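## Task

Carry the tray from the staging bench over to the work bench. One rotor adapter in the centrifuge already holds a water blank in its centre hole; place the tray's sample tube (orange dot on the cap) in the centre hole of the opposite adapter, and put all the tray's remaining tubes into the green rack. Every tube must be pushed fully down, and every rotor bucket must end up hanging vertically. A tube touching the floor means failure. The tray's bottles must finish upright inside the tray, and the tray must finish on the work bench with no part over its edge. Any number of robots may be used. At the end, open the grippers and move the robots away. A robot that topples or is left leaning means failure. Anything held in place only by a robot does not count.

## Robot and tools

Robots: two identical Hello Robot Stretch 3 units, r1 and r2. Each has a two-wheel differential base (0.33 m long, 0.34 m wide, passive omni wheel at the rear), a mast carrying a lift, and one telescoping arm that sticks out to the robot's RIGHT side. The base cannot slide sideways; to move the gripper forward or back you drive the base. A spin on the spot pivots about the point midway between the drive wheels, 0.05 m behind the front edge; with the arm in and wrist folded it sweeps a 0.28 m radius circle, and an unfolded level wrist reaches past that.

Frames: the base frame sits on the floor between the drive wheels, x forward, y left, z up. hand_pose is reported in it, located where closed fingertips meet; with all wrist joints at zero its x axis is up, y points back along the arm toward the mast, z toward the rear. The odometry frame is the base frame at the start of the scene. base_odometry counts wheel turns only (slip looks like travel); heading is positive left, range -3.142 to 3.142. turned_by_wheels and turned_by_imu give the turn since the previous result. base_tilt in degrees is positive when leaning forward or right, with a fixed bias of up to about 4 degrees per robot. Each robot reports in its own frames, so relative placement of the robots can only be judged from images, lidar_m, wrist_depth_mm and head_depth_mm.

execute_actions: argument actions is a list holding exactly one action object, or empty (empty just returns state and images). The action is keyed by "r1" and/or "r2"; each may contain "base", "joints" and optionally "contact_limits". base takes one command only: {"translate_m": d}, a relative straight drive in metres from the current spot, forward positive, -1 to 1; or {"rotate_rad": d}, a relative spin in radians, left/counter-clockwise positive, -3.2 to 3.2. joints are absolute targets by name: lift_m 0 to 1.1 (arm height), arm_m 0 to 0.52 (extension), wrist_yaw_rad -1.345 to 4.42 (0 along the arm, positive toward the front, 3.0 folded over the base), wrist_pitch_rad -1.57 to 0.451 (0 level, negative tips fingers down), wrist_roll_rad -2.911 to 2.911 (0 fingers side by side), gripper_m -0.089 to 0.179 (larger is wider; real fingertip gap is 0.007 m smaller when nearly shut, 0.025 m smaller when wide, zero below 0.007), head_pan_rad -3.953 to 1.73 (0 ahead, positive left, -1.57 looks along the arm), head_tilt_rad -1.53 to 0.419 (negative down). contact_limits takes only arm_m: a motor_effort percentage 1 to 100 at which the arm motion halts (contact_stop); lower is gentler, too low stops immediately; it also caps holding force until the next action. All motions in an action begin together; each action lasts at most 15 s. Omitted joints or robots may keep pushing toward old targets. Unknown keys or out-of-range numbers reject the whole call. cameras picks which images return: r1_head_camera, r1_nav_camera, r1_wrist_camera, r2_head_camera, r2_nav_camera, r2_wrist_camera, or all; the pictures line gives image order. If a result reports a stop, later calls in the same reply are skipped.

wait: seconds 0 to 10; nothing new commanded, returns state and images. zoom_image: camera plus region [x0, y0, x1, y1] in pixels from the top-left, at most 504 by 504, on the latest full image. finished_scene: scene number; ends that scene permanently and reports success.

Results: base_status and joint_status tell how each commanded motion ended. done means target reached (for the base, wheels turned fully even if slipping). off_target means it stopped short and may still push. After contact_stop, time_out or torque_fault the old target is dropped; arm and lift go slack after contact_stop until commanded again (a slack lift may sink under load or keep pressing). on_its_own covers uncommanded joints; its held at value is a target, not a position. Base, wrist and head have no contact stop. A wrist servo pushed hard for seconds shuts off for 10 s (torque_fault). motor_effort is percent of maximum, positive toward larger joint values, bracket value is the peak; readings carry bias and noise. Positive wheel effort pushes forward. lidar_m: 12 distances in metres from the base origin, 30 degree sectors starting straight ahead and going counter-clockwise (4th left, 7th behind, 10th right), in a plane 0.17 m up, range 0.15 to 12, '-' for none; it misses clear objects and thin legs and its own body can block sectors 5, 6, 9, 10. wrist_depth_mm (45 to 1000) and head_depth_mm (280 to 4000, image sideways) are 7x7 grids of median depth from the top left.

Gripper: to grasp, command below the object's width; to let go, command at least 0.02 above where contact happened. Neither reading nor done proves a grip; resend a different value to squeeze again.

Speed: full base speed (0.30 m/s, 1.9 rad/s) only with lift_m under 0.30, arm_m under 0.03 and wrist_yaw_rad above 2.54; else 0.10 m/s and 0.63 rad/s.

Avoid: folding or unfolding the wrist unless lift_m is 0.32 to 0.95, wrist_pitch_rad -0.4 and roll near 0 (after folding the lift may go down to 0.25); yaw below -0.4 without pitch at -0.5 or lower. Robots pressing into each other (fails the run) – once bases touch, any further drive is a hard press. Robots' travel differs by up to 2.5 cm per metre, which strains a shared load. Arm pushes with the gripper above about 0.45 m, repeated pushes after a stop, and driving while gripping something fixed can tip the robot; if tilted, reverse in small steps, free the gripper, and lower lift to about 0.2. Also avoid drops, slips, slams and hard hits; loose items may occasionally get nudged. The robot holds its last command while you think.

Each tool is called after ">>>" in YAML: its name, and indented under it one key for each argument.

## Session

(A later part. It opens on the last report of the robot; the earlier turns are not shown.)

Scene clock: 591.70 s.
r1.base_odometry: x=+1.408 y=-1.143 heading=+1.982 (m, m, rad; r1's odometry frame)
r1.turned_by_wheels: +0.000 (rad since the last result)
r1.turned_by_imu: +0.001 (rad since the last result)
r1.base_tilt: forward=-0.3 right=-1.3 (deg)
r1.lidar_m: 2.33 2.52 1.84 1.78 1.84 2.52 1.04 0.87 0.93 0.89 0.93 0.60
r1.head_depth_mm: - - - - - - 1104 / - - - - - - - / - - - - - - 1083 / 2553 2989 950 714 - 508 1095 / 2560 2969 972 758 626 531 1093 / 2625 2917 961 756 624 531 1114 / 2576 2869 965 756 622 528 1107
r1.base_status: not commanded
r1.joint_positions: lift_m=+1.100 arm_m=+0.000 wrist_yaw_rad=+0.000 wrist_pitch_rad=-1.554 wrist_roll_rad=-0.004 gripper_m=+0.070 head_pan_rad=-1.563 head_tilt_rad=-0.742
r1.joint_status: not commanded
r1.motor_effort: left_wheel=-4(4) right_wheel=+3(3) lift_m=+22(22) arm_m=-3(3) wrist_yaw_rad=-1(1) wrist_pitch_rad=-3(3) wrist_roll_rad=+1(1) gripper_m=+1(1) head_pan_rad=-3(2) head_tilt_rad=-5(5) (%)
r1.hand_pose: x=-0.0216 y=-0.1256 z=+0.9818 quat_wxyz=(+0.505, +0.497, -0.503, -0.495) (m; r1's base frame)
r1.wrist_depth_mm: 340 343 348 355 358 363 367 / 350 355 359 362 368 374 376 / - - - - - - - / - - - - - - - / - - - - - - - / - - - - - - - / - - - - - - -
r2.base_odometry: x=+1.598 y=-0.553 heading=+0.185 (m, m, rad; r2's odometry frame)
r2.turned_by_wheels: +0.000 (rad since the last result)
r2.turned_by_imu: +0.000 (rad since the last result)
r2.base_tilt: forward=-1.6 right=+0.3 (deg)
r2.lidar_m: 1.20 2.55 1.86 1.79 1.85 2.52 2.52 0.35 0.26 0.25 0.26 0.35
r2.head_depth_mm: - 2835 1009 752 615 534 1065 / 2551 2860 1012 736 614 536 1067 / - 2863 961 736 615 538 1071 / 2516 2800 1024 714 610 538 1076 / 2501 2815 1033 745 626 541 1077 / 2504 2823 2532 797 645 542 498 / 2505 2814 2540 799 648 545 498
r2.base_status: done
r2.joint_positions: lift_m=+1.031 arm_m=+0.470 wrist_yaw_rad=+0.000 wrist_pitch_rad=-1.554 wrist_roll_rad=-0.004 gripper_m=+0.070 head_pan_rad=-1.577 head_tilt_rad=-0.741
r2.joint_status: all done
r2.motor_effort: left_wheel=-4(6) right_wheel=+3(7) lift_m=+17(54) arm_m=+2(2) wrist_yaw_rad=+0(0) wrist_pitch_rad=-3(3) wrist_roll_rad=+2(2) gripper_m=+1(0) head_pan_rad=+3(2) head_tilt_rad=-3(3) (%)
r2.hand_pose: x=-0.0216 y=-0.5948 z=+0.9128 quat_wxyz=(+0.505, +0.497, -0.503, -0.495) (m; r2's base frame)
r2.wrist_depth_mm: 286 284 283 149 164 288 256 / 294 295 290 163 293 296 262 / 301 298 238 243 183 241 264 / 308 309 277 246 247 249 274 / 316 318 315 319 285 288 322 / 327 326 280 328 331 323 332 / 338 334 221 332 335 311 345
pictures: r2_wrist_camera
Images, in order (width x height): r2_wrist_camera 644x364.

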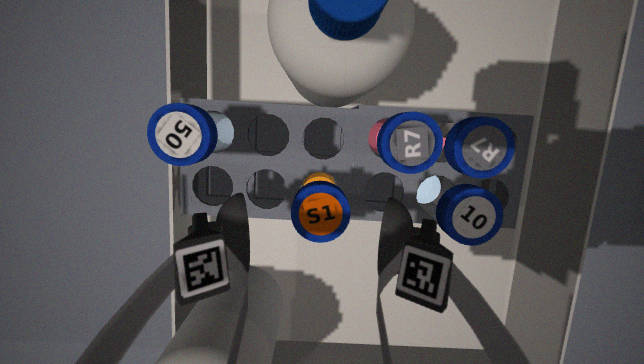

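>>> execute_actions:
  actions:
    - {"r2":{"joints":{"lift_m":0.982,"arm_m":0.473}}}
  cameras: ["r2_wrist_camera"]

>>> execute_actions:
  actions:
    - {"r2":{"joints":{"gripper_m":-0.01}}}
  cameras: ["r2_wrist_camera"]

>>> execute_actions:
  actions:
    - {"r2":{"joints":{"lift_m":1.1}}}
  cameras: ["r2_wrist_camera","r2_head_camera"]

Scene clock: 598.23 s.
r1.base_odometry: x=+1.408 y=-1.143 heading=+1.982 (m, m, rad; r1's odometry frame)
r1.turned_by_wheels: +0.000 (rad since the last result)
r1.turned_by_imu: +0.001 (rad since the last result)
r1.base_tilt: forward=-0.3 right=-1.4 (deg)
r1.lidar_m: 2.33 2.52 1.85 1.78 1.85 2.53 1.04 0.87 0.93 0.89 0.92 0.60
r1.head_depth_mm: - - - - - - 1099 / - - - - - - - / - - - - - - 1083 / 2617 2933 954 715 - 509 1093 / 2585 2890 973 758 625 532 1095 / 2618 2894 968 756 623 529 1110 / 2584 2899 965 755 622 529 1120
r1.base_status: not commanded
r1.joint_positions: lift_m=+1.100 arm_m=+0.000 wrist_yaw_rad=+0.000 wrist_pitch_rad=-1.554 wrist_roll_rad=-0.004 gripper_m=+0.070 head_pan_rad=-1.563 head_tilt_rad=-0.742
r1.joint_status: not commanded
r1.motor_effort: left_wheel=-3(4) right_wheel=+4(3) lift_m=+22(22) arm_m=-3(3) wrist_yaw_rad=+0(0) wrist_pitch_rad=-3(4) wrist_roll_rad=+1(1) gripper_m=+0(1) head_pan_rad=-2(2) head_tilt_rad=-5(5) (%)
r1.hand_pose: x=-0.0216 y=-0.1256 z=+0.9818 quat_wxyz=(+0.505, +0.497, -0.503, -0.495) (m; r1's base frame)
r1.wrist_depth_mm: 342 343 345 352 357 367 372 / 349 352 357 361 371 379 383 / - - - - - - - / - - - - - - - / - - - - - - - / - - - - - - - / - - - - - - -
r2.base_odometry: x=+1.598 y=-0.553 heading=+0.185 (m, m, rad; r2's odometry frame)
r2.turned_by_wheels: +0.000 (rad since the last result)
r2.turned_by_imu: +0.000 (rad since the last result)
r2.base_tilt: forward=-1.5 right=+0.3 (deg)
r2.lidar_m: 1.20 2.55 1.86 1.79 1.85 2.52 2.53 0.35 0.26 0.25 0.26 0.35
r2.head_depth_mm: 2466 - 967 749 614 534 1064 / 2415 2907 1012 737 614 536 1066 / 1711 2916 881 735 614 538 1073 / 2486 2778 904 710 611 540 1076 / 2509 2871 1030 745 627 541 1076 / 2478 2821 2536 796 644 542 498 / 2498 2809 2540 800 648 544 500
r2.base_status: not commanded
r2.joint_positions: lift_m=+0.983 arm_m=+0.473 wrist_yaw_rad=+0.000 wrist_pitch_rad=-1.555 wrist_roll_rad=-0.004 gripper_m=+0.070 head_pan_rad=-1.577 head_tilt_rad=-0.741
r2.joint_status: all done
r2.motor_effort: left_wheel=-4(4) right_wheel=+2(3) lift_m=+17(19) arm_m=+2(3) wrist_yaw_rad=+0(1) wrist_pitch_rad=-3(3) wrist_roll_rad=+2(2) gripper_m=+1(1) head_pan_rad=+3(3) head_tilt_rad=-3(3) (%)
r2.hand_pose: x=-0.0216 y=-0.5978 z=+0.8648 quat_wxyz=(+0.505, +0.497, -0.503, -0.495) (m; r2's base frame)
r2.wrist_depth_mm: 240 208 237 106 108 241 240 / 247 230 246 120 245 248 240 / 251 132 191 194 170 143 217 / 261 187 198 199 143 138 216 / 267 232 232 141 233 142 223 / 274 274 270 276 278 277 229 / 283 228 224 284 285 285 236
pictures: r2_wrist_camera
Images, in order (width x height): r2_wrist_camera 644x364.

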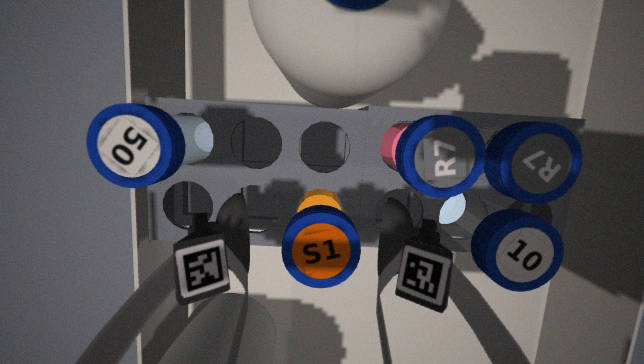

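Scene clock: 599.53 s.
r1.base_odometry: x=+1.408 y=-1.143 heading=+1.982 (m, m, rad; r1's odometry frame)
r1.turned_by_wheels: +0.000 (rad since the last result)
r1.turned_by_imu: +0.000 (rad since the last result)
r1.base_tilt: forward=-0.2 right=-1.4 (deg)
r1.lidar_m: 2.33 2.53 1.84 1.78 1.85 2.52 1.04 0.87 0.92 0.89 0.93 0.60
r1.head_depth_mm: - - - - - - 1100 / - - - - - - - / - - - - - - 1084 / 2625 2913 949 710 - 509 1100 / 2586 2863 970 759 625 531 1095 / 2598 2921 964 758 623 530 1110 / 2629 2907 965 759 623 529 1112
r1.base_status: not commanded
r1.joint_positions: lift_m=+1.100 arm_m=+0.000 wrist_yaw_rad=+0.000 wrist_pitch_rad=-1.554 wrist_roll_rad=-0.004 gripper_m=+0.070 head_pan_rad=-1.563 head_tilt_rad=-0.742
r1.joint_status: not commanded
r1.motor_effort: left_wheel=-4(4) right_wheel=+3(3) lift_m=+22(22) arm_m=-3(3) wrist_yaw_rad=+0(0) wrist_pitch_rad=-3(4) wrist_roll_rad=+1(1) gripper_m=+0(0) head_pan_rad=-2(2) head_tilt_rad=-4(4) (%)
r1.hand_pose: x=-0.0216 y=-0.1256 z=+0.9818 quat_wxyz=(+0.505, +0.497, -0.503, -0.495) (m; r1's base frame)
r1.wrist_depth_mm: 341 344 349 350 359 365 369 / 348 356 359 363 367 374 380 / - - - - - - - / - - - - - - - / - - - - - - - / - - - - - - - / - - - - - - -
r2.base_odometry: x=+1.598 y=-0.553 heading=+0.185 (m, m, rad; r2's odometry frame)
r2.turned_by_wheels: +0.000 (rad since the last result)
r2.turned_by_imu: +0.000 (rad since the last result)
r2.base_tilt: forward=-1.5 right=+0.2 (deg)
r2.lidar_m: 1.20 2.56 1.86 1.79 1.85 2.52 2.52 0.35 0.26 0.25 0.26 0.35
r2.head_depth_mm: 2484 - 968 751 614 534 1068 / 2381 2902 1012 737 614 535 1069 / 1712 2919 883 734 615 538 1073 / 2442 2801 905 710 611 539 1074 / 2484 2848 1032 744 626 541 1078 / 2492 2812 2537 797 646 544 498 / 2494 2831 2556 801 649 546 500
r2.base_status: not commanded
r2.joint_positions: lift_m=+0.983 arm_m=+0.473 wrist_yaw_rad=+0.000 wrist_pitch_rad=-1.555 wrist_roll_rad=-0.004 gripper_m=-0.009 head_pan_rad=-1.577 head_tilt_rad=-0.741
r2.joint_status: all done
r2.motor_effort: left_wheel=-4(4) right_wheel=+3(3) lift_m=+17(18) arm_m=+2(2) wrist_yaw_rad=+0(0) wrist_pitch_rad=-3(3) wrist_roll_rad=+2(2) gripper_m=-15(90) head_pan_rad=+3(3) head_tilt_rad=-3(2) (%)
r2.hand_pose: x=-0.0216 y=-0.5978 z=+0.8648 quat_wxyz=(+0.505, +0.497, -0.503, -0.495) (m; r2's base frame)
r2.wrist_depth_mm: 240 207 239 106 108 241 240 / 248 214 246 120 245 245 240 / 253 132 191 194 170 143 216 / 259 188 198 198 192 138 216 / 267 232 232 137 232 143 223 / 274 252 268 140 277 276 230 / 284 283 223 285 286 285 237
pictures: r2_wrist_camera
Images, in order (width x height): r2_wrist_camera 644x364.

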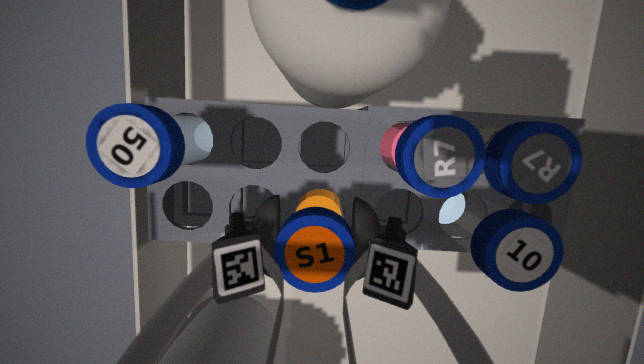

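Scene clock: 601.43 s.
r1.base_odometry: x=+1.408 y=-1.143 heading=+1.982 (m, m, rad; r1's odometry frame)
r1.turned_by_wheels: +0.000 (rad since the last result)
r1.turned_by_imu: +0.000 (rad since the last result)
r1.base_tilt: forward=-0.2 right=-1.4 (deg)
r1.lidar_m: 2.33 2.53 1.84 1.78 1.84 2.53 1.04 0.86 0.93 0.89 0.93 0.60
r1.head_depth_mm: - - - - - - 1096 / - - - - - - - / - - - - - - 1087 / 2590 2917 950 713 - 509 1097 / 2570 2902 966 757 626 531 1086 / 2588 2897 963 757 624 531 1109 / 2582 2936 963 757 624 530 1116
r1.base_status: not commanded
r1.joint_positions: lift_m=+1.100 arm_m=+0.000 wrist_yaw_rad=+0.000 wrist_pitch_rad=-1.554 wrist_roll_rad=-0.004 gripper_m=+0.070 head_pan_rad=-1.563 head_tilt_rad=-0.742
r1.joint_status: not commanded
r1.motor_effort: left_wheel=-4(4) right_wheel=+4(3) lift_m=+22(22) arm_m=-3(3) wrist_yaw_rad=+0(0) wrist_pitch_rad=-4(4) wrist_roll_rad=+1(1) gripper_m=+0(1) head_pan_rad=-2(3) head_tilt_rad=-4(4) (%)
r1.hand_pose: x=-0.0216 y=-0.1256 z=+0.9818 quat_wxyz=(+0.505, +0.497, -0.503, -0.495) (m; r1's base frame)
r1.wrist_depth_mm: 340 344 348 353 358 361 366 / 351 355 356 363 368 373 381 / - - - - - - - / - - - - - - - / - - - - - - - / - - - - - - - / - - - - - - -
r2.base_odometry: x=+1.598 y=-0.553 heading=+0.185 (m, m, rad; r2's odometry frame)
r2.turned_by_wheels: +0.000 (rad since the last result)
r2.turned_by_imu: +0.000 (rad since the last result)
r2.base_tilt: forward=-1.5 right=+0.3 (deg)
r2.lidar_m: 1.20 2.57 1.86 1.79 1.85 2.52 2.52 0.35 0.26 0.25 0.26 0.35
r2.head_depth_mm: 2517 2846 1005 753 615 535 1064 / 2521 2845 1012 737 615 536 1069 / 1123 2822 882 741 614 537 1071 / 2486 2900 904 720 611 539 1076 / 2494 2817 1031 743 625 541 1076 / 2486 2804 2534 796 645 543 498 / 2488 2812 2536 802 648 545 500
r2.base_status: not commanded
r2.joint_positions: lift_m=+1.099 arm_m=+0.473 wrist_yaw_rad=+0.000 wrist_pitch_rad=-1.555 wrist_roll_rad=-0.004 gripper_m=-0.009 head_pan_rad=-1.577 head_tilt_rad=-0.741
r2.joint_status: all done
r2.motor_effort: left_wheel=-4(4) right_wheel=+3(3) lift_m=+62(68) arm_m=+2(2) wrist_yaw_rad=+1(0) wrist_pitch_rad=-3(3) wrist_roll_rad=+2(2) gripper_m=-14(15) head_pan_rad=+3(3) head_tilt_rad=-3(3) (%)
r2.hand_pose: x=-0.0216 y=-0.5978 z=+0.9806 quat_wxyz=(+0.505, +0.497, -0.503, -0.495) (m; r2's base frame)
r2.wrist_depth_mm: 347 351 345 215 351 348 353 / 355 357 356 222 358 355 364 / 368 369 302 312 251 341 375 / 375 378 316 315 313 350 381 / 388 390 348 137 391 385 396 / 400 397 271 140 403 398 403 / 409 415 253 365 375 416 415
pictures: r2_head_camera (sideways: a quarter turn clockwise sets it upright), r2_wrist_camera
Images, in order (width x height): r2_head_camera 896x504, r2_wrist_camera 644x364.

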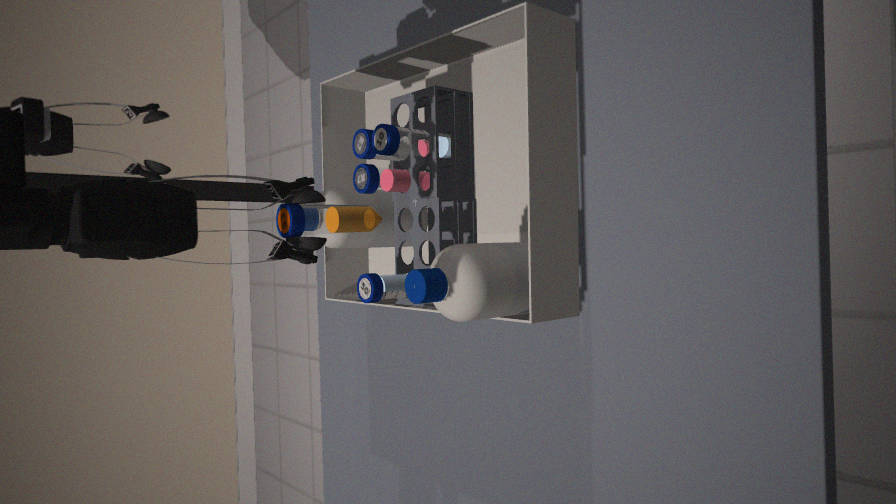

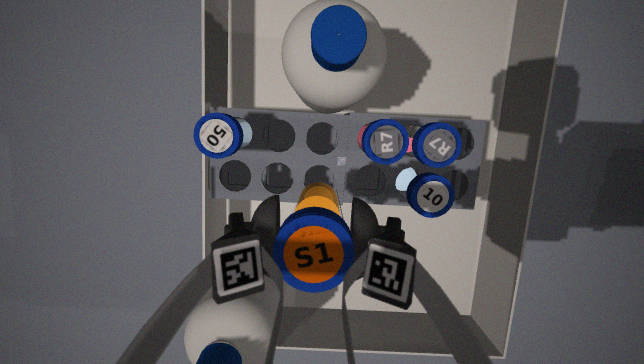

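>>> execute_actions:
  actions:
    - {"r2":{"joints":{"arm_m":0.05,"head_pan_rad":-0.9,"head_tilt_rad":-0.6}}}
  cameras: []

>>> execute_actions:
  actions:
    - {"r2":{"base":{"translate_m":0.55}},"r1":{"base":{"translate_m":-0.1},"joints":{"arm_m":0.42}}}
  cameras: ["r2_head_camera","r2_nav_camera","r1_wrist_camera","r2_wrist_camera"]

Scene clock: 612.20 s.
r1.base_odometry: x=+1.408 y=-1.143 heading=+1.982 (m, m, rad; r1's odometry frame)
r1.turned_by_wheels: +0.000 (rad since the last result)
r1.turned_by_imu: +0.002 (rad since the last result)
r1.base_tilt: forward=-0.2 right=-1.4 (deg)
r1.lidar_m: 2.33 2.53 1.85 1.78 1.85 2.53 1.04 0.87 0.92 0.89 0.93 0.60
r1.head_depth_mm: - - - - - - 1098 / - - - - - - - / - - - - - - 1091 / 2579 2924 956 714 - 509 1090 / 2586 2939 967 760 624 530 1090 / 2569 2926 966 760 623 531 1110 / 2561 2927 967 756 622 530 1106
r1.base_status: not commanded
r1.joint_positions: lift_m=+1.100 arm_m=+0.000 wrist_yaw_rad=+0.000 wrist_pitch_rad=-1.554 wrist_roll_rad=-0.004 gripper_m=+0.070 head_pan_rad=-1.563 head_tilt_rad=-0.742
r1.joint_status: not commanded
r1.motor_effort: left_wheel=-4(4) right_wheel=+3(3) lift_m=+22(22) arm_m=-3(3) wrist_yaw_rad=+0(0) wrist_pitch_rad=-3(3) wrist_roll_rad=+1(1) gripper_m=+1(1) head_pan_rad=-2(2) head_tilt_rad=-4(5) (%)
r1.hand_pose: x=-0.0216 y=-0.1256 z=+0.9818 quat_wxyz=(+0.505, +0.497, -0.503, -0.495) (m; r1's base frame)
r1.wrist_depth_mm: 339 343 346 353 355 362 369 / 351 354 357 364 369 375 380 / - - - - - - - / - - - - - - - / - - - - - - - / - - - - - - - / - - - - - - -
r2.base_odometry: x=+1.598 y=-0.553 heading=+0.185 (m, m, rad; r2's odometry frame)
r2.turned_by_wheels: +0.000 (rad since the last result)
r2.turned_by_imu: +0.000 (rad since the last result)
r2.base_tilt: forward=-1.5 right=+0.2 (deg)
r2.lidar_m: 1.20 2.56 1.86 1.79 1.85 2.52 2.53 0.35 0.26 0.25 0.26 0.35
r2.head_depth_mm: 2554 2768 2972 933 717 583 492 / 2692 2973 3121 937 720 585 493 / 2912 3197 3274 945 724 587 494 / 3127 3473 3323 951 729 589 518 / 3250 3543 3365 956 730 592 1154 / 2945 3178 1279 1199 733 627 1129 / 2702 2872 1405 1126 739 925 1184
r2.base_status: not commanded
r2.joint_positions: lift_m=+1.099 arm_m=+0.050 wrist_yaw_rad=+0.000 wrist_pitch_rad=-1.555 wrist_roll_rad=-0.004 gripper_m=-0.009 head_pan_rad=-0.907 head_tilt_rad=-0.606
r2.joint_status: all done
r2.motor_effort: left_wheel=-4(4) right_wheel=+3(2) lift_m=+63(63) arm_m=-4(3) wrist_yaw_rad=-1(0) wrist_pitch_rad=-3(3) wrist_roll_rad=+2(2) gripper_m=-15(14) head_pan_rad=+2(34) head_tilt_rad=+2(12) (%)
r2.hand_pose: x=-0.0216 y=-0.1752 z=+0.9806 quat_wxyz=(+0.505, +0.497, -0.503, -0.495) (m; r2's base frame)
r2.wrist_depth_mm: 352 350 350 352 355 352 357 / 358 358 362 360 362 363 364 / 371 368 369 372 371 371 373 / - - - 233 - - - / - - - 137 - - - / - - - 140 - - - / - - - - - - -
pictures: none
No camera images: the call's "cameras" was empty. Leave "cameras" out to get every camera's image.

Scene clock: 619.20 s.
r1.base_odometry: x=+1.448 y=-1.235 heading=+1.982 (m, m, rad; r1's odometry frame)
r1.turned_by_wheels: +0.000 (rad since the last result)
r1.turned_by_imu: +0.001 (rad since the last result)
r1.base_tilt: forward=-0.2 right=-1.4 (deg)
r1.lidar_m: 2.42 2.52 1.84 1.78 1.85 2.51 0.95 0.77 0.93 0.89 0.93 0.69
r1.head_depth_mm: 2610 2885 974 768 628 533 1109 / 2619 2942 900 695 597 531 1126 / 2522 2933 846 590 596 532 1119 / 2566 2934 869 670 596 531 1116 / 2559 2916 870 713 594 530 1107 / 2572 2913 965 736 593 530 1116 / 2610 2884 962 756 622 530 1111
r1.base_status: done
r1.joint_positions: lift_m=+1.100 arm_m=+0.420 wrist_yaw_rad=+0.000 wrist_pitch_rad=-1.554 wrist_roll_rad=-0.002 gripper_m=+0.070 head_pan_rad=-1.563 head_tilt_rad=-0.742
r1.joint_status: all done
r1.motor_effort: left_wheel=-3(11) right_wheel=+3(4) lift_m=+22(22) arm_m=+3(7) wrist_yaw_rad=-1(0) wrist_pitch_rad=-3(3) wrist_roll_rad=+1(1) gripper_m=+0(0) head_pan_rad=-2(3) head_tilt_rad=-4(5) (%)
r1.hand_pose: x=-0.0216 y=-0.5449 z=+0.9818 quat_wxyz=(+0.505, +0.496, -0.503, -0.496) (m; r1's base frame)
r1.wrist_depth_mm: 337 342 344 350 272 362 368 / 347 347 353 363 363 372 381 / 358 359 335 364 319 385 391 / 369 370 315 317 319 397 404 / 381 377 391 290 388 411 417 / 393 398 402 393 - 423 433 / 408 405 372 376 432 441 446
r2.base_odometry: x=+2.139 y=-0.452 heading=+0.185 (m, m, rad; r2's odometry frame)
r2.turned_by_wheels: +0.000 (rad since the last result)
r2.turned_by_imu: +0.001 (rad since the last result)
r2.base_tilt: forward=-1.5 right=+0.2 (deg)
r2.lidar_m: 2.17 2.25 1.86 1.79 1.86 2.53 0.97 0.35 0.25 0.24 0.25 0.44
r2.head_depth_mm: 2563 2770 2950 2244 1093 583 491 / 2737 3009 3106 1104 1042 600 492 / 2906 3243 3253 905 950 871 495 / 2950 3245 3242 940 795 820 807 / 2632 2833 1204 656 693 784 960 / 401 433 469 519 593 890 1160 / 367 403 459 550 870 1148 1214
r2.base_status: done
r2.joint_positions: lift_m=+1.099 arm_m=+0.050 wrist_yaw_rad=+0.000 wrist_pitch_rad=-1.555 wrist_roll_rad=-0.004 gripper_m=-0.009 head_pan_rad=-0.907 head_tilt_rad=-0.606
r2.joint_status: not commanded
r2.motor_effort: left_wheel=-4(6) right_wheel=+3(5) lift_m=+63(63) arm_m=-4(4) wrist_yaw_rad=+1(0) wrist_pitch_rad=-3(3) wrist_roll_rad=+2(2) gripper_m=-15(15) head_pan_rad=+3(3) head_tilt_rad=+2(2) (%)
r2.hand_pose: x=-0.0216 y=-0.1752 z=+0.9806 quat_wxyz=(+0.505, +0.497, -0.503, -0.495) (m; r2's base frame)
r2.wrist_depth_mm: 526 546 350 353 353 354 356 / 840 600 361 362 362 360 362 / - - 370 369 370 372 376 / - - - 232 - - - / - - - 136 - - - / - - - 140 - - - / - - - - - - -
pictures: r1_wrist_camera, r2_head_camera (sideways: a quarter turn clockwise sets it upright), r2_nav_camera (sideways: a quarter turn counterclockwise sets it upright), r2_wrist_camera
Images, in order (width x height): r1_wrist_camera 644x364, r2_head_camera 896x504, r2_nav_camera 672x504, r2_wrist_camera 644x364.

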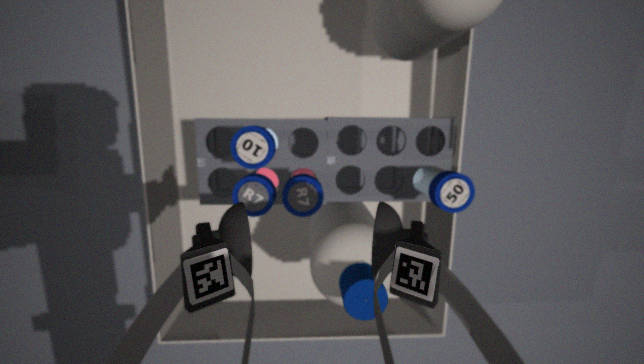

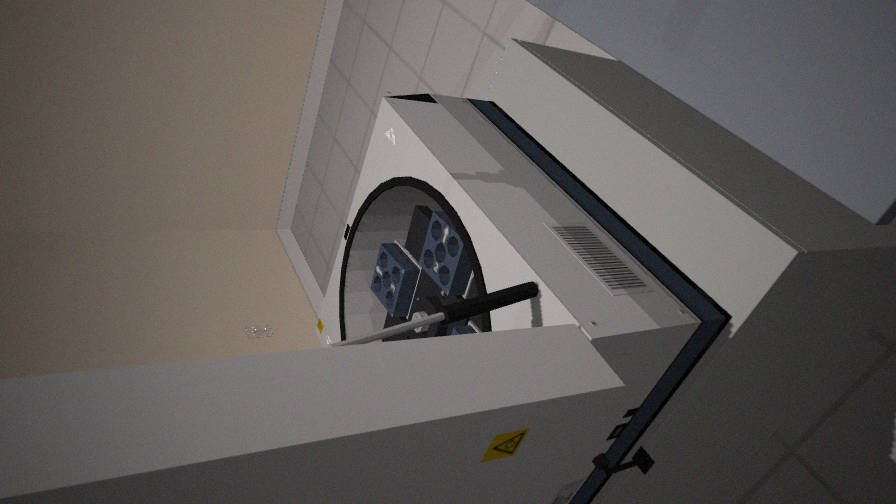

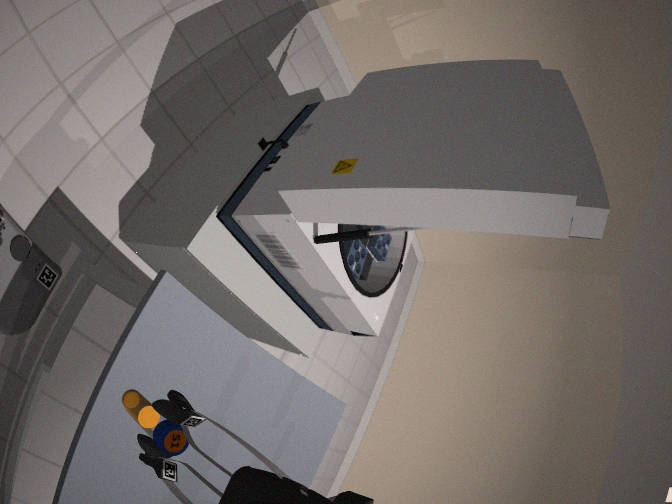

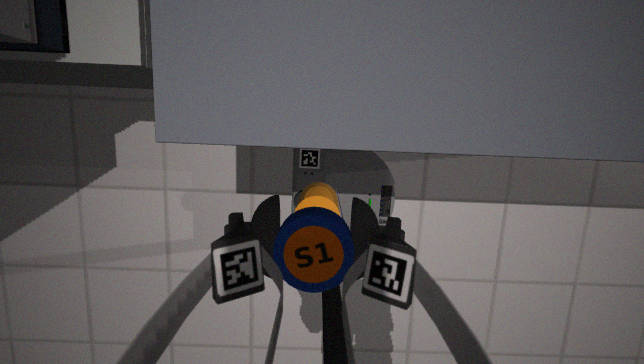

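>>> execute_actions:
  actions:
    - {"r2":{"base":{"translate_m":0.33},"joints":{"head_pan_rad":-1.4,"head_tilt_rad":-0.7}},"r1":{"base":{"translate_m":-0.119},"joints":{"arm_m":0.409,"lift_m":1.04}}}
  cameras: ["r2_head_camera","r2_nav_camera","r1_wrist_camera"]

Scene clock: 635.20 s.
r1.base_odometry: x=+1.496 y=-1.344 heading=+1.982 (m, m, rad; r1's odometry frame)
r1.turned_by_wheels: +0.000 (rad since the last result)
r1.turned_by_imu: +0.002 (rad since the last result)
r1.base_tilt: forward=-0.2 right=-1.4 (deg)
r1.lidar_m: 2.55 2.52 1.84 1.78 1.85 2.52 0.84 0.66 0.92 0.89 0.92 0.80
r1.head_depth_mm: 2702 2939 981 763 628 531 1122 / 2663 2912 973 761 627 535 1117 / - 2960 969 739 626 531 1114 / 2576 2865 764 693 596 529 1119 / 2591 2896 869 588 594 530 1112 / 2596 2866 871 689 593 530 1108 / 2576 2868 964 715 593 529 1117
r1.base_status: done
r1.joint_positions: lift_m=+1.040 arm_m=+0.409 wrist_yaw_rad=+0.000 wrist_pitch_rad=-1.554 wrist_roll_rad=-0.002 gripper_m=+0.070 head_pan_rad=-1.563 head_tilt_rad=-0.742
r1.joint_status: all done
r1.motor_effort: left_wheel=-3(10) right_wheel=+3(5) lift_m=+14(20) arm_m=-3(3) wrist_yaw_rad=+0(0) wrist_pitch_rad=-3(4) wrist_roll_rad=+0(0) gripper_m=+0(0) head_pan_rad=-2(3) head_tilt_rad=-4(4) (%)
r1.hand_pose: x=-0.0216 y=-0.5345 z=+0.9224 quat_wxyz=(+0.505, +0.496, -0.503, -0.496) (m; r1's base frame)
r1.wrist_depth_mm: 282 284 289 278 300 304 310 / 290 293 298 303 311 313 317 / 195 247 250 251 320 324 330 / 192 244 258 255 329 335 341 / 315 317 276 331 337 346 353 / 324 186 336 342 - 356 364 / 310 158 294 342 363 370 376
r2.base_odometry: x=+2.463 y=-0.392 heading=+0.185 (m, m, rad; r2's odometry frame)
r2.turned_by_wheels: +0.000 (rad since the last result)
r2.turned_by_imu: +0.000 (rad since the last result)
r2.base_tilt: forward=-1.5 right=+0.3 (deg)
r2.lidar_m: 1.84 1.92 1.87 1.79 1.86 2.53 0.96 0.33 0.31 0.31 0.32 0.44
r2.head_depth_mm: 2457 - - - - - 1104 / 2435 2726 2826 - - 791 319 / 2465 2792 2706 1090 908 794 708 / 2502 2747 918 350 396 540 710 / - - - 311 370 457 750 / - - 287 319 382 475 794 / - - 290 327 394 495 841
r2.base_status: done
r2.joint_positions: lift_m=+1.099 arm_m=+0.050 wrist_yaw_rad=+0.000 wrist_pitch_rad=-1.555 wrist_roll_rad=-0.004 gripper_m=-0.009 head_pan_rad=-1.393 head_tilt_rad=-0.691
r2.joint_status: all done
r2.motor_effort: left_wheel=-4(7) right_wheel=+3(5) lift_m=+63(63) arm_m=-4(4) wrist_yaw_rad=-1(0) wrist_pitch_rad=-3(3) wrist_roll_rad=+2(2) gripper_m=-14(15) head_pan_rad=-4(30) head_tilt_rad=-3(10) (%)
r2.hand_pose: x=-0.0216 y=-0.1752 z=+0.9806 quat_wxyz=(+0.505, +0.497, -0.503, -0.495) (m; r2's base frame)
r2.wrist_depth_mm: 151 172 353 550 - 354 354 / - 295 631 804 - 367 363 / - - - - - 375 378 / - - - 232 - - - / - - - 137 - - - / - - - 140 - - - / - - - - - - -
pictures: r1_wrist_camera, r2_head_camera (sideways: a quarter turn clockwise sets it upright), r2_nav_camera (sideways: a quarter turn counterclockwise sets it upright)
Images, in order (width x height): r1_wrist_camera 644x364, r2_head_camera 896x504, r2_nav_camera 672x504.

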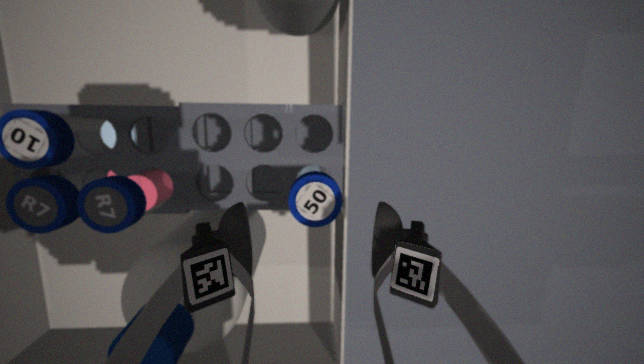

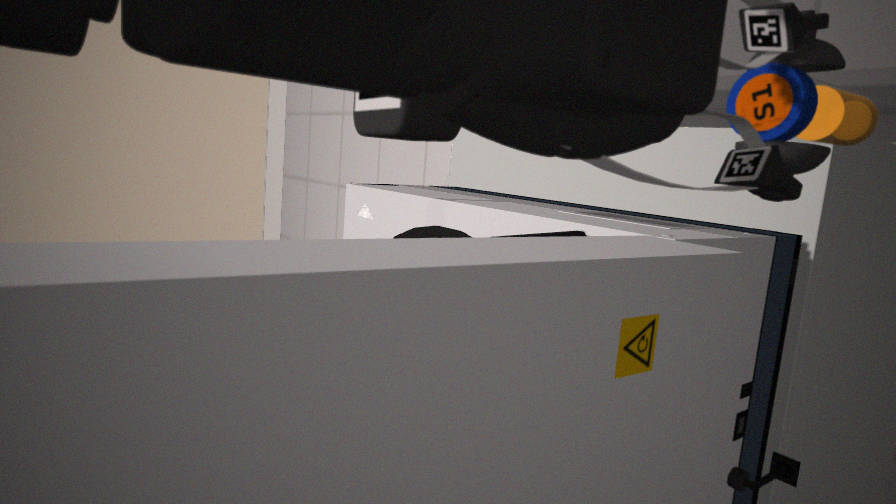

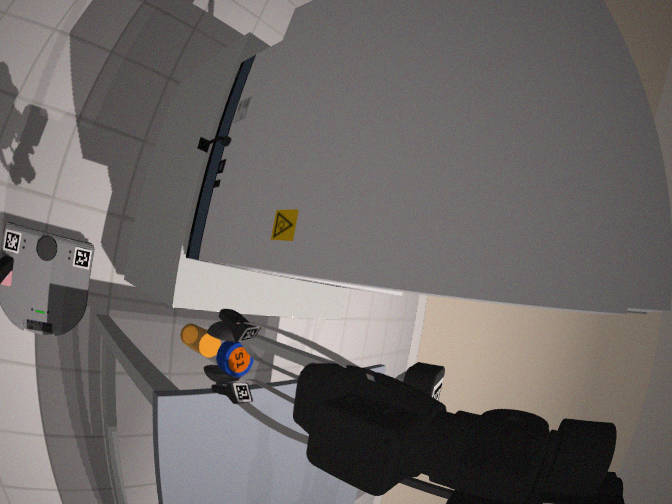

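>>> execute_actions:
  actions:
    - {"r2":{"base":{"translate_m":-0.88},"joints":{"head_pan_rad":-1.57,"head_tilt_rad":-0.74}},"r1":{"joints":{"wrist_roll_rad":-1.57,"gripper_m":0.065}}}
  cameras: ["r1_wrist_camera"]

Scene clock: 655.07 s.
r1.base_odometry: x=+1.496 y=-1.344 heading=+1.982 (m, m, rad; r1's odometry frame)
r1.turned_by_wheels: +0.000 (rad since the last result)
r1.turned_by_imu: +0.003 (rad since the last result)
r1.base_tilt: forward=-0.2 right=-1.5 (deg)
r1.lidar_m: 2.54 2.52 1.84 1.77 1.85 2.52 0.85 0.66 0.93 0.89 0.93 0.80
r1.head_depth_mm: 2700 2931 979 765 629 533 1116 / 2588 2929 975 762 627 532 1121 / - 2897 971 739 625 531 1114 / 2581 2865 789 693 594 531 1118 / 2480 2866 868 589 594 532 1112 / 2597 2907 869 691 595 530 1108 / 2569 2930 964 718 592 530 1115
r1.base_status: not commanded
r1.joint_positions: lift_m=+1.040 arm_m=+0.409 wrist_yaw_rad=+0.000 wrist_pitch_rad=-1.554 wrist_roll_rad=-1.565 gripper_m=+0.065 head_pan_rad=-1.563 head_tilt_rad=-0.742
r1.joint_status: all done
r1.motor_effort: left_wheel=-3(3) right_wheel=+3(3) lift_m=+14(14) arm_m=-3(3) wrist_yaw_rad=+0(0) wrist_pitch_rad=-3(3) wrist_roll_rad=-2(2) gripper_m=+0(31) head_pan_rad=-2(2) head_tilt_rad=-4(4) (%)
r1.hand_pose: x=-0.0214 y=-0.5346 z=+0.9224 quat_wxyz=(+0.713, +0.701, -0.002, -0.002) (m; r1's base frame)
r1.wrist_depth_mm: 280 271 164 215 294 300 278 / 292 237 138 242 304 308 277 / 298 269 170 253 315 309 325 / 308 291 317 261 324 225 184 / 319 309 308 267 312 280 187 / 329 334 344 348 - 357 365 / 341 347 354 358 366 374 381
r2.base_odometry: x=+1.598 y=-0.553 heading=+0.184 (m, m, rad; r2's odometry frame)
r2.turned_by_wheels: +0.000 (rad since the last result)
r2.turned_by_imu: -0.002 (rad since the last result)
r2.base_tilt: forward=-1.5 right=+0.2 (deg)
r2.lidar_m: 1.20 2.55 1.86 1.79 1.85 2.52 2.52 0.35 0.26 0.25 0.25 0.35
r2.head_depth_mm: - - - 787 605 537 493 / - - - - - 552 494 / - - - - - 297 475 / 2453 606 1734 565 608 555 498 / 495 581 2579 779 627 544 498 / 2450 2865 2573 807 650 546 501 / 2490 2790 2609 810 654 548 502
r2.base_status: done
r2.joint_positions: lift_m=+1.099 arm_m=+0.050 wrist_yaw_rad=+0.000 wrist_pitch_rad=-1.555 wrist_roll_rad=-0.004 gripper_m=-0.009 head_pan_rad=-1.563 head_tilt_rad=-0.730
r2.joint_status: all done
r2.motor_effort: left_wheel=-4(11) right_wheel=+3(4) lift_m=+63(63) arm_m=-4(4) wrist_yaw_rad=+1(1) wrist_pitch_rad=-3(3) wrist_roll_rad=+2(2) gripper_m=-14(15) head_pan_rad=-3(20) head_tilt_rad=-4(6) (%)
r2.hand_pose: x=-0.0216 y=-0.1752 z=+0.9806 quat_wxyz=(+0.505, +0.497, -0.503, -0.495) (m; r2's base frame)
r2.wrist_depth_mm: 345 352 352 353 352 354 356 / 358 358 358 364 364 367 366 / 366 372 370 373 373 375 374 / - - - 233 - - - / - - - 137 - - - / - - - 140 - - - / - - - - - - -
pictures: r1_wrist_camera
Images, in order (width x height): r1_wrist_camera 644x364.

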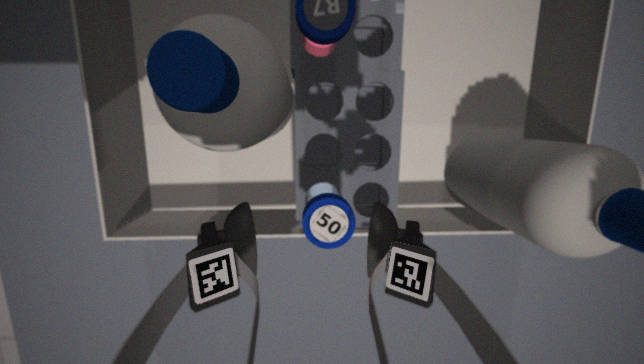

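>>> execute_actions:
  actions:
    - {"r1":{"base":{"translate_m":-0.006},"joints":{"arm_m":0.415,"lift_m":1.01}}}
  cameras: ["r1_wrist_camera"]

>>> execute_actions:
  actions:
    - {"r1":{"joints":{"lift_m":0.983}}}
  cameras: ["r1_wrist_camera"]

Scene clock: 660.33 s.
r1.base_odometry: x=+1.498 y=-1.349 heading=+1.982 (m, m, rad; r1's odometry frame)
r1.turned_by_wheels: +0.000 (rad since the last result)
r1.turned_by_imu: +0.001 (rad since the last result)
r1.base_tilt: forward=-0.2 right=-1.4 (deg)
r1.lidar_m: 2.55 2.52 1.84 1.78 1.84 2.53 0.85 0.65 0.93 0.89 0.93 0.81
r1.head_depth_mm: - 2969 977 765 628 533 1117 / 2646 2899 980 764 627 532 1115 / - 2935 970 761 613 531 1126 / 2580 2850 783 693 594 531 1109 / 2505 2850 872 583 594 533 1110 / 2575 2902 867 691 594 529 1113 / 2581 2946 960 707 595 528 1114
r1.base_status: done
r1.joint_positions: lift_m=+1.010 arm_m=+0.415 wrist_yaw_rad=+0.000 wrist_pitch_rad=-1.554 wrist_roll_rad=-1.566 gripper_m=+0.065 head_pan_rad=-1.563 head_tilt_rad=-0.742
r1.joint_status: all done
r1.motor_effort: left_wheel=-3(9) right_wheel=+3(4) lift_m=+13(12) arm_m=+3(3) wrist_yaw_rad=+0(0) wrist_pitch_rad=-3(3) wrist_roll_rad=-2(2) gripper_m=+0(1) head_pan_rad=-3(3) head_tilt_rad=-3(5) (%)
r1.hand_pose: x=-0.0214 y=-0.5399 z=+0.8924 quat_wxyz=(+0.713, +0.701, -0.002, -0.002) (m; r1's base frame)
r1.wrist_depth_mm: 195 94 130 208 265 273 235 / 217 97 133 218 273 281 246 / 228 260 150 224 282 286 225 / 229 279 284 227 291 216 157 / 286 258 260 172 290 261 160 / 297 302 311 314 - 326 331 / 308 313 319 325 331 336 344
r2.base_odometry: x=+1.598 y=-0.553 heading=+0.184 (m, m, rad; r2's odometry frame)
r2.turned_by_wheels: +0.000 (rad since the last result)
r2.turned_by_imu: +0.000 (rad since the last result)
r2.base_tilt: forward=-1.5 right=+0.2 (deg)
r2.lidar_m: 1.20 2.56 1.86 1.79 1.85 2.52 2.53 0.35 0.26 0.25 0.26 0.35
r2.head_depth_mm: - - - 786 605 537 493 / - - - - - 552 493 / - - - - - 297 476 / 2452 2673 2525 567 608 556 497 / 493 577 1007 777 627 544 499 / 498 2843 2588 808 651 547 501 / 2503 2821 2595 811 655 548 501
r2.base_status: not commanded
r2.joint_positions: lift_m=+1.099 arm_m=+0.050 wrist_yaw_rad=+0.000 wrist_pitch_rad=-1.555 wrist_roll_rad=-0.004 gripper_m=-0.009 head_pan_rad=-1.563 head_tilt_rad=-0.730
r2.joint_status: not commanded
r2.motor_effort: left_wheel=-4(4) right_wheel=+3(3) lift_m=+63(63) arm_m=-4(4) wrist_yaw_rad=-1(1) wrist_pitch_rad=-3(3) wrist_roll_rad=+2(2) gripper_m=-14(15) head_pan_rad=-4(4) head_tilt_rad=-3(3) (%)
r2.hand_pose: x=-0.0216 y=-0.1752 z=+0.9806 quat_wxyz=(+0.505, +0.497, -0.503, -0.495) (m; r2's base frame)
r2.wrist_depth_mm: 350 353 351 353 354 357 356 / 359 358 361 360 364 363 363 / 367 371 370 368 373 369 375 / - - - 234 - - - / - - - 137 - - - / - - - 140 - - - / - - - - - - -
pictures: r1_wrist_camera
Images, in order (width x height): r1_wrist_camera 644x364.

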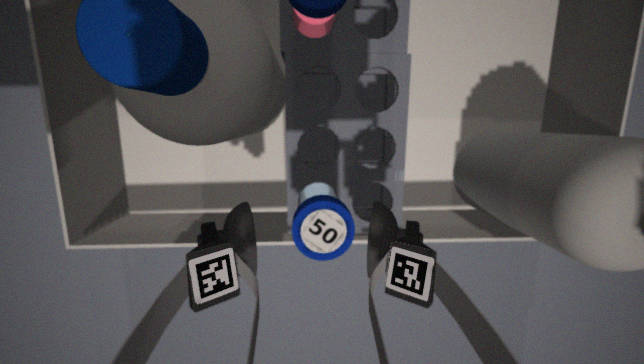

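Scene clock: 661.37 s.
r1.base_odometry: x=+1.498 y=-1.349 heading=+1.982 (m, m, rad; r1's odometry frame)
r1.turned_by_wheels: +0.000 (rad since the last result)
r1.turned_by_imu: +0.000 (rad since the last result)
r1.base_tilt: forward=-0.4 right=-1.4 (deg)
r1.lidar_m: 2.55 2.53 1.84 1.78 1.85 2.52 0.85 0.66 0.93 0.89 0.93 0.81
r1.head_depth_mm: 2556 - 941 764 627 534 1120 / 2490 2973 977 764 627 533 1118 / - - 938 762 612 532 1119 / 2546 2916 773 693 593 532 1120 / 2476 2867 865 581 595 532 1112 / 2601 2890 868 690 595 530 1114 / 2574 2948 965 707 591 528 1109
r1.base_status: not commanded
r1.joint_positions: lift_m=+0.983 arm_m=+0.415 wrist_yaw_rad=+0.000 wrist_pitch_rad=-1.554 wrist_roll_rad=-1.566 gripper_m=+0.065 head_pan_rad=-1.563 head_tilt_rad=-0.742
r1.joint_status: all done
r1.motor_effort: left_wheel=-3(3) right_wheel=+3(3) lift_m=+14(16) arm_m=+4(3) wrist_yaw_rad=+0(0) wrist_pitch_rad=-3(3) wrist_roll_rad=-2(2) gripper_m=+0(0) head_pan_rad=-2(2) head_tilt_rad=-5(5) (%)
r1.hand_pose: x=-0.0214 y=-0.5399 z=+0.8654 quat_wxyz=(+0.713, +0.701, -0.002, -0.002) (m; r1's base frame)
r1.wrist_depth_mm: - 71 106 183 234 246 236 / 185 94 111 190 244 254 236 / 205 113 136 195 254 259 216 / 205 254 258 201 261 216 152 / 199 234 260 144 237 217 148 / 270 272 282 281 - 293 299 / 279 283 290 294 301 305 309
r2.base_odometry: x=+1.598 y=-0.553 heading=+0.184 (m, m, rad; r2's odometry frame)
r2.turned_by_wheels: +0.000 (rad since the last result)
r2.turned_by_imu: +0.000 (rad since the last result)
r2.base_tilt: forward=-1.5 right=+0.3 (deg)
r2.lidar_m: 1.20 2.56 1.86 1.79 1.85 2.53 2.52 0.35 0.26 0.25 0.26 0.35
r2.head_depth_mm: - - - 787 606 537 493 / - - - - - 551 493 / - - - - - 297 476 / 2478 2662 1738 568 608 556 497 / 508 581 1007 777 629 544 499 / 569 2808 2582 807 652 547 500 / 2497 2821 2613 811 654 548 502
r2.base_status: not commanded
r2.joint_positions: lift_m=+1.099 arm_m=+0.050 wrist_yaw_rad=+0.000 wrist_pitch_rad=-1.555 wrist_roll_rad=-0.004 gripper_m=-0.009 head_pan_rad=-1.563 head_tilt_rad=-0.730
r2.joint_status: not commanded
r2.motor_effort: left_wheel=-4(4) right_wheel=+3(3) lift_m=+63(63) arm_m=-4(4) wrist_yaw_rad=-1(1) wrist_pitch_rad=-3(3) wrist_roll_rad=+2(2) gripper_m=-14(15) head_pan_rad=-3(3) head_tilt_rad=-3(3) (%)
r2.hand_pose: x=-0.0216 y=-0.1752 z=+0.9806 quat_wxyz=(+0.505, +0.497, -0.503, -0.495) (m; r2's base frame)
r2.wrist_depth_mm: 348 349 352 353 354 356 355 / 358 360 362 362 363 363 367 / 371 368 369 370 370 375 373 / - - - 233 - - - / - - - 137 - - - / - - - 140 - - - / - - - - - - -
pictures: r1_wrist_camera
Images, in order (width x height): r1_wrist_camera 644x364.

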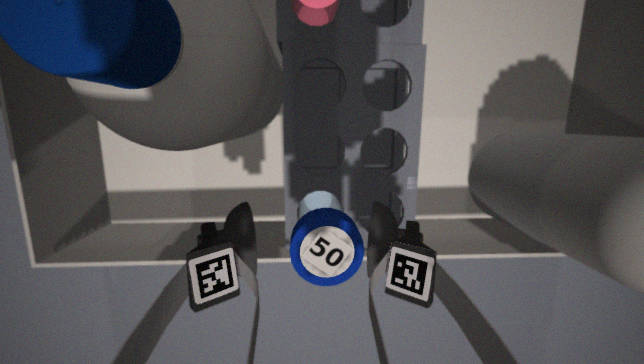

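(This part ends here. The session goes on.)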